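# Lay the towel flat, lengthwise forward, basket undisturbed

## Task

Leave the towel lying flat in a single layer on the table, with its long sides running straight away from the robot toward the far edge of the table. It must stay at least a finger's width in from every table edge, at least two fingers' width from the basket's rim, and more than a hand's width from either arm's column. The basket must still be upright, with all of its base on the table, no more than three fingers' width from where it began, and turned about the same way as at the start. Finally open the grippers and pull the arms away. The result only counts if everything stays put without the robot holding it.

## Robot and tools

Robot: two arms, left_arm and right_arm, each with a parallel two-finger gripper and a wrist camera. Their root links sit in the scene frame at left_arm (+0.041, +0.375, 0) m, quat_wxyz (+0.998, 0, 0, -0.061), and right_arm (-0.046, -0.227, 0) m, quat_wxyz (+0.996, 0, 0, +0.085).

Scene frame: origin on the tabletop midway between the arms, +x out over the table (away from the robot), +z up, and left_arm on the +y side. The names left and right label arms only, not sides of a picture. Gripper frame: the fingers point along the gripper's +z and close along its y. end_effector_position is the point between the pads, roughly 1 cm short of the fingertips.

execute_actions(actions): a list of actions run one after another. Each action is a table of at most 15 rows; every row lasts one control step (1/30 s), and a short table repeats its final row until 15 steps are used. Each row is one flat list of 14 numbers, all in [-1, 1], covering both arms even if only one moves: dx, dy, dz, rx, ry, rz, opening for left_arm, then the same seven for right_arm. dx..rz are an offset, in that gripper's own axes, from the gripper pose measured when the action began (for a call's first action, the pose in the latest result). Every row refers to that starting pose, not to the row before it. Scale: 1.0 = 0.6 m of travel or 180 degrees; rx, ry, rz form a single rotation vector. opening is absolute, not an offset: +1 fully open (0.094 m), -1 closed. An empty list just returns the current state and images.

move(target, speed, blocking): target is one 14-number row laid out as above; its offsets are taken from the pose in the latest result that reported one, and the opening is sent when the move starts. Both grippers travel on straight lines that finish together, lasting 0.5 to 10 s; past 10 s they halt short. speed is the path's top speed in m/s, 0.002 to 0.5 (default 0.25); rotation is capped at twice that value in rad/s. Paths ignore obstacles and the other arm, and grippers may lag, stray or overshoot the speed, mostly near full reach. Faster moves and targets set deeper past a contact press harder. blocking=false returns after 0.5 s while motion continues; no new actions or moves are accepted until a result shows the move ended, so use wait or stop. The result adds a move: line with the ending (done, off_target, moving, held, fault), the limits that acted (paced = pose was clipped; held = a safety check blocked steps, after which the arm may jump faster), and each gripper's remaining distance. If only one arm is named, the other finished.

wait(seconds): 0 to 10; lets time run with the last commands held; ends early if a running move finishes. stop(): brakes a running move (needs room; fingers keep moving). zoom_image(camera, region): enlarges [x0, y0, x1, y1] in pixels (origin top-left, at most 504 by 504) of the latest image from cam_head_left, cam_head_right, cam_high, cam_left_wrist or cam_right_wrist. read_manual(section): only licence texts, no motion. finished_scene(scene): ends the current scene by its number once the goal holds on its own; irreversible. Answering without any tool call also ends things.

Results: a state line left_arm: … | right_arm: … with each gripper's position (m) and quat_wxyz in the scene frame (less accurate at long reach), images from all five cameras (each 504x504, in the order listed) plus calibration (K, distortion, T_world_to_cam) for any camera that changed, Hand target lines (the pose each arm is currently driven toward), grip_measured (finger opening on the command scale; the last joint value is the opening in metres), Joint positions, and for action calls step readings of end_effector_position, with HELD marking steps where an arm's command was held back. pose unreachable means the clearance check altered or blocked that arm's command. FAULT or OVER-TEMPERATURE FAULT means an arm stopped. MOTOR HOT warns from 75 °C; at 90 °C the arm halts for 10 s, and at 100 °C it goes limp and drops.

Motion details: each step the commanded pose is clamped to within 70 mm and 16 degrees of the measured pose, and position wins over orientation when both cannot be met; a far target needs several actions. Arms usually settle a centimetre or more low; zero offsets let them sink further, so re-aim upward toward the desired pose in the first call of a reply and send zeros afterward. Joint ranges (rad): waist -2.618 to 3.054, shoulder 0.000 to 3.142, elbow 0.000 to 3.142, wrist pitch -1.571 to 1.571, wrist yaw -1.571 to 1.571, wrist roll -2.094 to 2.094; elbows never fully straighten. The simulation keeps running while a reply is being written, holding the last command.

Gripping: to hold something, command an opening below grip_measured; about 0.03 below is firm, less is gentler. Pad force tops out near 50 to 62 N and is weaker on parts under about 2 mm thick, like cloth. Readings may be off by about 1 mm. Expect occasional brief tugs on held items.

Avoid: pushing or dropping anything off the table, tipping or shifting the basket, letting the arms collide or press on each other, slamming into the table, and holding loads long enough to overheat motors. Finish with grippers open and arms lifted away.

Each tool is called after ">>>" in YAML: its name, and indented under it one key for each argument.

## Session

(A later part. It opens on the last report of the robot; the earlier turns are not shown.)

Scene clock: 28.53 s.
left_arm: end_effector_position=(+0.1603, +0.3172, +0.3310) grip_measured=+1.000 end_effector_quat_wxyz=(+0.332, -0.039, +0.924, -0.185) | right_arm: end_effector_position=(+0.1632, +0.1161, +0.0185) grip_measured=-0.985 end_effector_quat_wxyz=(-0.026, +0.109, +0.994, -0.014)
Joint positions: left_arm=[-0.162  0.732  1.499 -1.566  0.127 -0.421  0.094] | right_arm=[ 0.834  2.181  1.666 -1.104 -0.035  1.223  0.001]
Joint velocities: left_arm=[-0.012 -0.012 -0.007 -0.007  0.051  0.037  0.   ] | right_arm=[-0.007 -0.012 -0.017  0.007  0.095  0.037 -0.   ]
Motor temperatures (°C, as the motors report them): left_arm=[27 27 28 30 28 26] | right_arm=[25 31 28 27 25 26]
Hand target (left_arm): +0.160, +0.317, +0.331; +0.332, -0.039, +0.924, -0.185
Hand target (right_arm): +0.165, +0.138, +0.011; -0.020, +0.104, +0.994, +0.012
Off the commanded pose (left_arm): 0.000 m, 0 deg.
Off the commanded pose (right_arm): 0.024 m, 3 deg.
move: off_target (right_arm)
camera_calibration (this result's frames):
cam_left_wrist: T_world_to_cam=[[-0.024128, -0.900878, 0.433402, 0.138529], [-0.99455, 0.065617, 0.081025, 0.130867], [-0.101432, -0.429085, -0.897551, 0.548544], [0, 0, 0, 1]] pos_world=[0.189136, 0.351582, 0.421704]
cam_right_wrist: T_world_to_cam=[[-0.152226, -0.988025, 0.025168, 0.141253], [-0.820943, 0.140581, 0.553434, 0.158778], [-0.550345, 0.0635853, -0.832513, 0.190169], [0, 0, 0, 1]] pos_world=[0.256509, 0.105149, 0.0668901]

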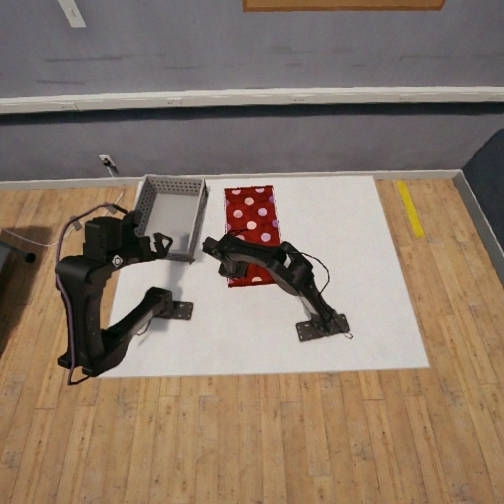

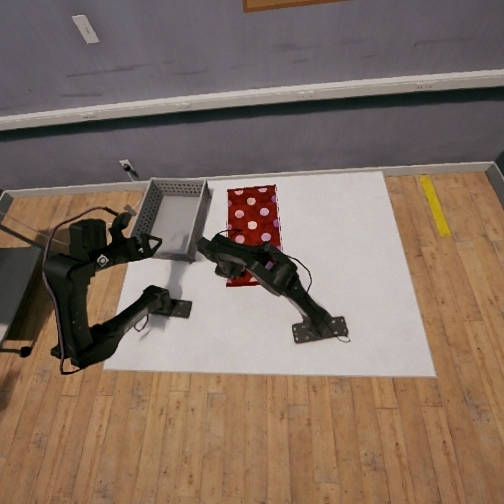

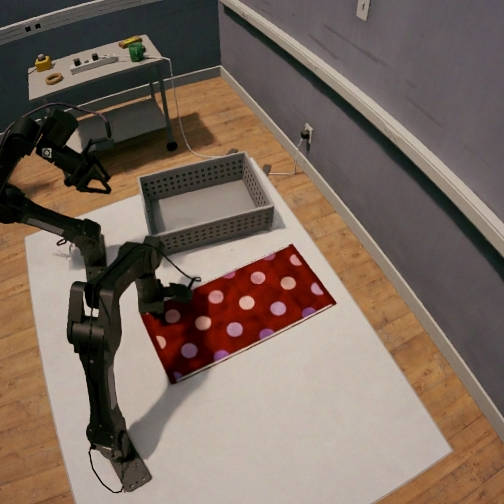

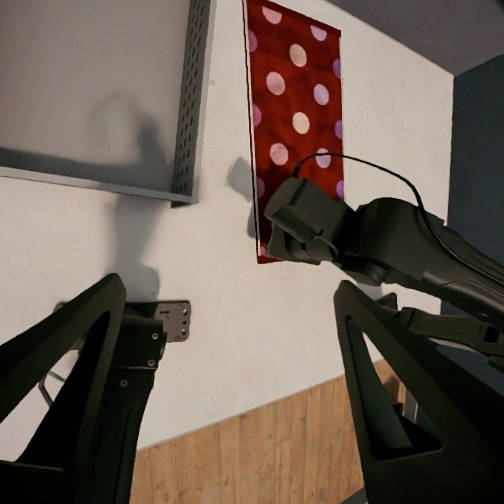

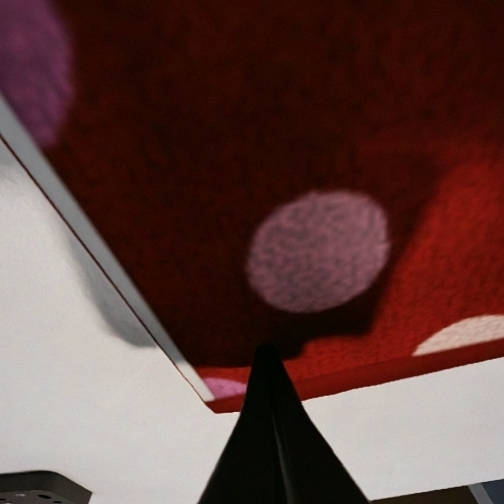

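About 3° remain.

>>> move:
  target: [0,0,0,0,0,0,1,0.01,0.065,0.0,0,0,0.01,-1]
  speed: 0.05

>>> move:
  target: [0,0,0,0,0,0,1,0,0,-0.1,0,0,0,-1]

>>> move:
  target: [0,0,0,0,0,0,1,-0.25,-0.65,-0.05,0,0,0,-1]
  speed: 0.35

Scene clock: 29.70 s.
left_arm: end_effector_position=(+0.1603, +0.3172, +0.3310) grip_measured=+1.000 end_effector_quat_wxyz=(+0.332, -0.039, +0.924, -0.185) | right_arm: end_effector_position=(+0.1655, +0.1409, +0.0195) grip_measured=-0.985 end_effector_quat_wxyz=(-0.032, +0.128, +0.991, -0.030)
Joint positions: left_arm=[-0.162  0.732  1.499 -1.566  0.127 -0.421  0.094] | right_arm=[ 0.861  2.305  1.874 -1.221 -0.035  1.287  0.001]
Joint velocities: left_arm=[ 0.007  0.002 -0.007  0.081 -0.022 -0.037  0.   ] | right_arm=[-0.002 -0.012 -0.007  0.007  0.007 -0.007 -0.002]
Motor temperatures (°C, as the motors report them): left_arm=[27 27 28 30 28 26] | right_arm=[25 31 28 27 25 26]
Hand target (left_arm): +0.160, +0.317, +0.331; +0.332, -0.039, +0.924, -0.185
Hand target (right_arm): +0.165, +0.155, +0.017; -0.027, +0.125, +0.992, -0.015
Off the commanded pose (left_arm): 0.000 m, 0 deg.
Off the commanded pose (right_arm): 0.015 m, 2 deg.
move: off_target (right_arm)
camera_calibration (this result's frames):
cam_left_wrist: T_world_to_cam=[[-0.024128, -0.900878, 0.433402, 0.138529], [-0.99455, 0.065617, 0.081025, 0.130867], [-0.101432, -0.429085, -0.897551, 0.548544], [0, 0, 0, 1]] pos_world=[0.189136, 0.351582, 0.421704]
cam_right_wrist: T_world_to_cam=[[-0.18827, -0.980396, 0.058117, 0.170395], [-0.806886, 0.188143, 0.559943, 0.147516], [-0.559901, 0.0585269, -0.82649, 0.192895], [0, 0, 0, 1]] pos_world=[0.259111, 0.128011, 0.0669219]

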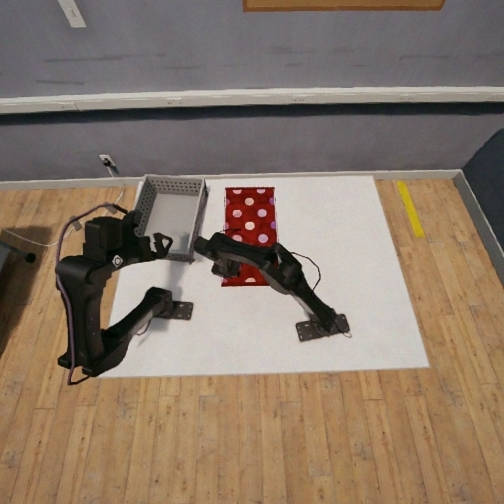

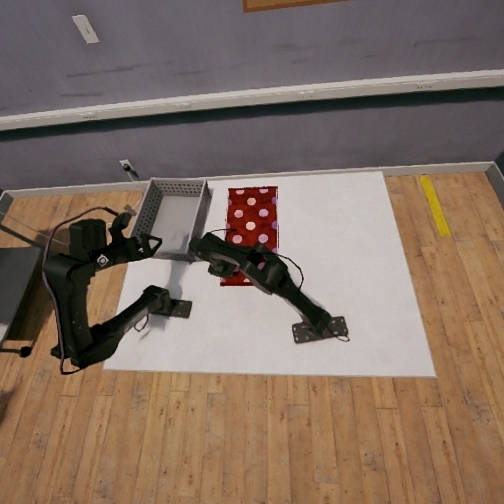

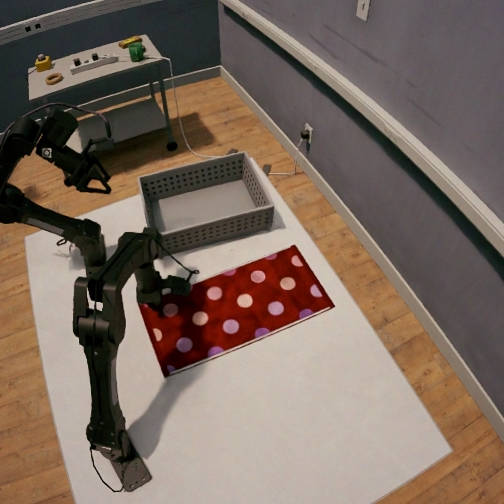

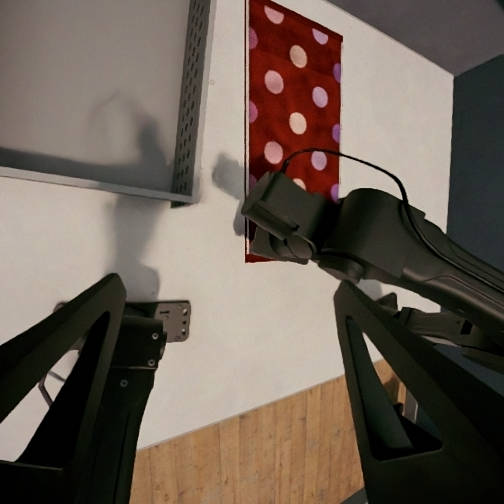

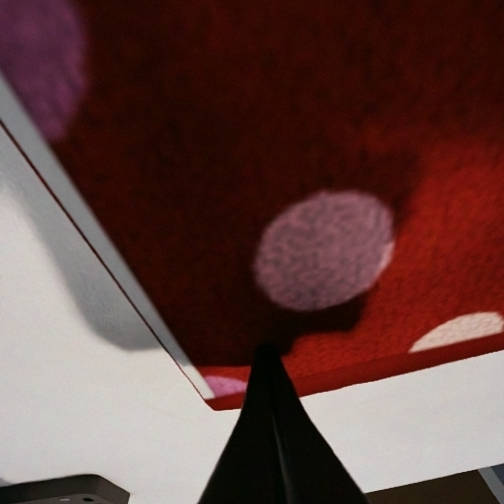

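Scene clock: 30.77 s.
left_arm: end_effector_position=(+0.1603, +0.3172, +0.3310) grip_measured=+1.000 end_effector_quat_wxyz=(+0.332, -0.039, +0.924, -0.185) | right_arm: end_effector_position=(+0.1671, +0.1446, +0.0758) grip_measured=-0.985 end_effector_quat_wxyz=(-0.034, +0.128, +0.991, -0.030)
Joint positions: left_arm=[-0.162  0.732  1.499 -1.566  0.127 -0.421  0.094] | right_arm=[ 0.861  2.305  2.098 -1.447 -0.037  1.287  0.001]
Joint velocities: left_arm=[-0.012 -0.022 -0.007 -0.022 -0.007 -0.022  0.   ] | right_arm=[-0.012 -0.002 -0.012 -0.051  0.007 -0.022 -0.   ]
Motor temperatures (°C, as the motors report them): left_arm=[27 27 28 30 28 26] | right_arm=[25 31 28 27 25 26]
Hand target (left_arm): +0.160, +0.317, +0.331; +0.332, -0.039, +0.924, -0.185
Hand target (right_arm): +0.170, +0.145, +0.079; -0.032, +0.128, +0.991, -0.030
Off the commanded pose (left_arm): 0.000 m, 0 deg.
Off the commanded pose (right_arm): 0.004 m, 0 deg.
move: done
camera_calibration (this result's frames):
cam_left_wrist: T_world_to_cam=[[-0.024128, -0.900878, 0.433402, 0.138529], [-0.99455, 0.065617, 0.081025, 0.130867], [-0.101432, -0.429085, -0.897551, 0.548544], [0, 0, 0, 1]] pos_world=[0.189136, 0.351582, 0.421704]
cam_right_wrist: T_world_to_cam=[[-0.188292, -0.98034, 0.058997, 0.170903], [-0.805014, 0.18847, 0.562522, 0.11603], [-0.562582, 0.0584248, -0.824674, 0.240478], [0, 0, 0, 1]] pos_world=[0.260874, 0.131625, 0.122964]

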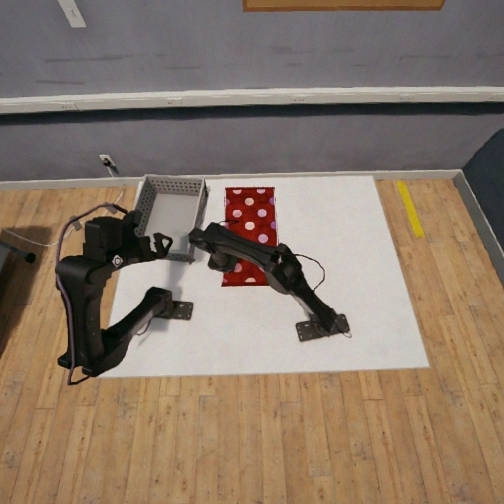

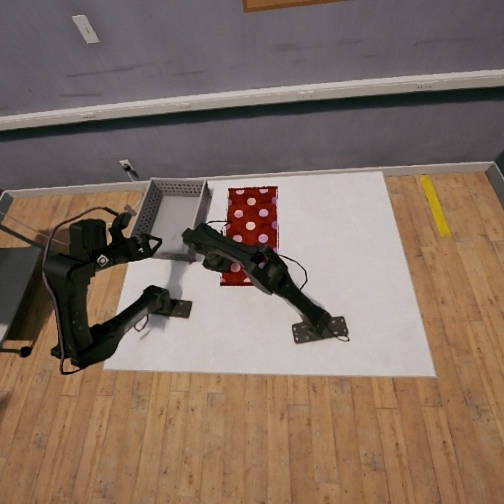

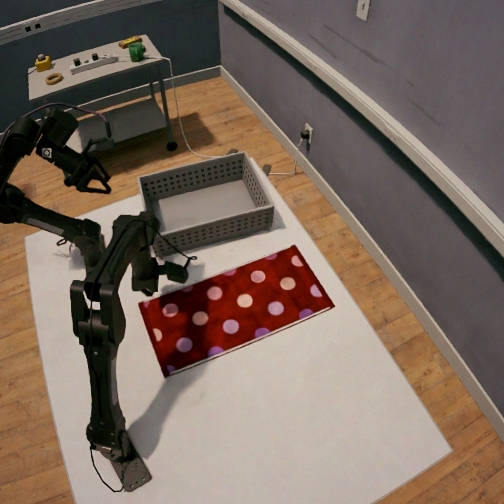

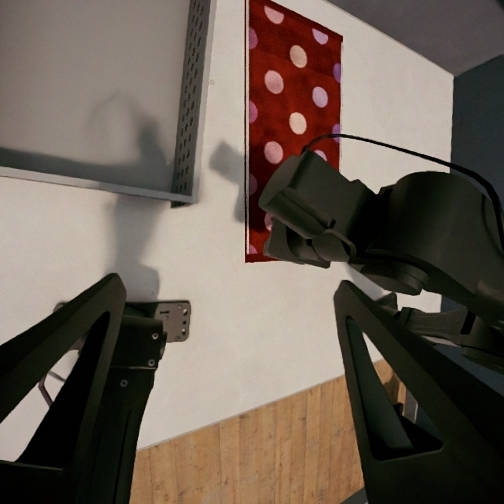

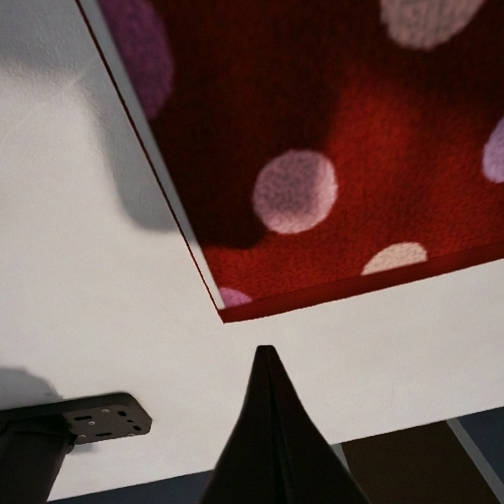

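Scene clock: 32.73 s.
left_arm: end_effector_position=(+0.1603, +0.3172, +0.3310) grip_measured=+1.000 end_effector_quat_wxyz=(+0.332, -0.039, +0.924, -0.185) | right_arm: end_effector_position=(+0.2154, -0.2716, +0.1306) grip_measured=-0.985 end_effector_quat_wxyz=(-0.027, +0.131, +0.990, -0.041)
Joint positions: left_arm=[-0.162  0.732  1.499 -1.566  0.127 -0.421  0.094] | right_arm=[-0.289  1.595  1.337 -1.367  0.082  0.147  0.001]
Joint velocities: left_arm=[ 0.007  0.002 -0.007 -0.037  0.066 -0.007  0.   ] | right_arm=[-0.002 -0.022 -0.017  0.007 -0.022  0.007 -0.002]
Motor temperatures (°C, as the motors report them): left_arm=[27 27 28 30 28 26] | right_arm=[25 31 28 27 25 26]
Hand target (left_arm): +0.160, +0.317, +0.331; +0.332, -0.039, +0.924, -0.185
Hand target (right_arm): +0.220, -0.273, +0.135; -0.020, +0.129, +0.991, -0.040
Off the commanded pose (left_arm): 0.000 m, 0 deg.
Off the commanded pose (right_arm): 0.008 m, 2 deg.
move: done
camera_calibration (this result's frames):
cam_left_wrist: T_world_to_cam=[[-0.024128, -0.900878, 0.433402, 0.138529], [-0.99455, 0.065617, 0.081025, 0.130867], [-0.101432, -0.429085, -0.897551, 0.548544], [0, 0, 0, 1]] pos_world=[0.189136, 0.351582, 0.421704]
cam_right_wrist: T_world_to_cam=[[-0.193951, -0.977737, 0.0800904, -0.23208], [-0.810239, 0.205681, 0.548825, 0.210077], [-0.553079, 0.0415526, -0.832092, 0.33142], [0, 0, 0, 1]] pos_world=[0.308502, -0.283893, 0.179064]

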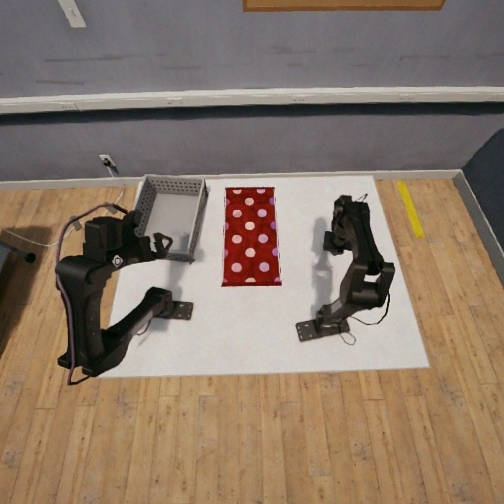

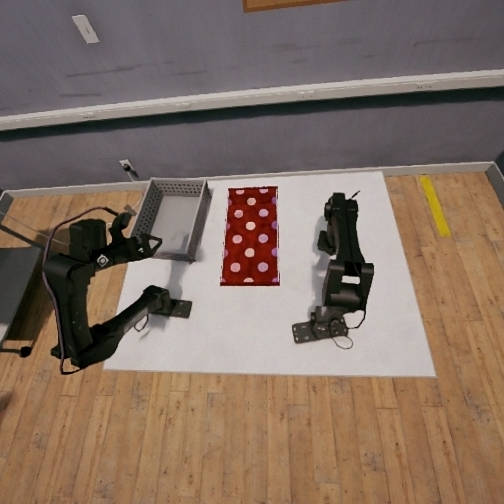

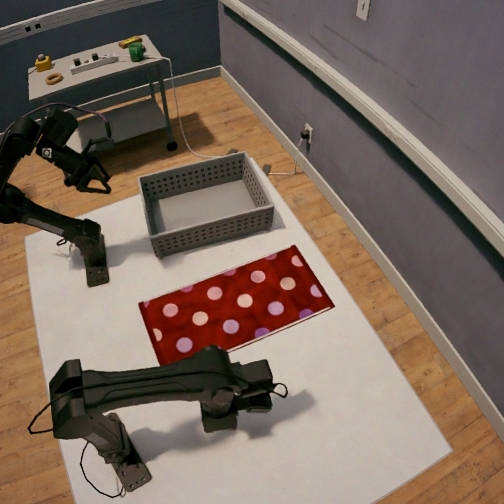

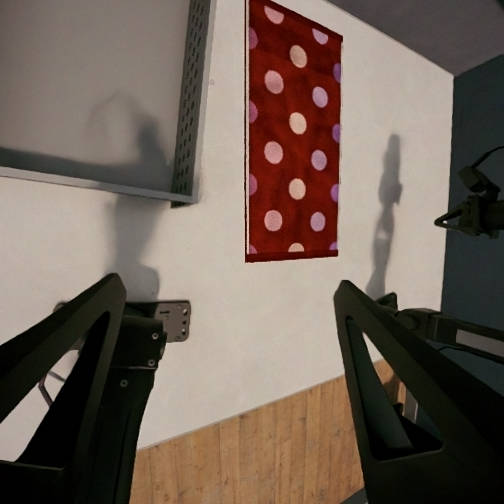

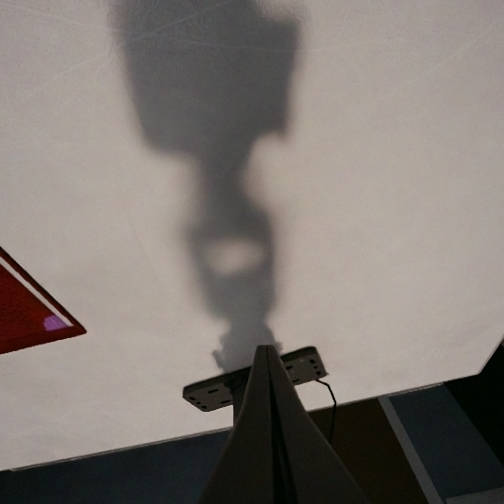

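>>> finished_scene:
  scene: 1

The scene is finished: the task was done.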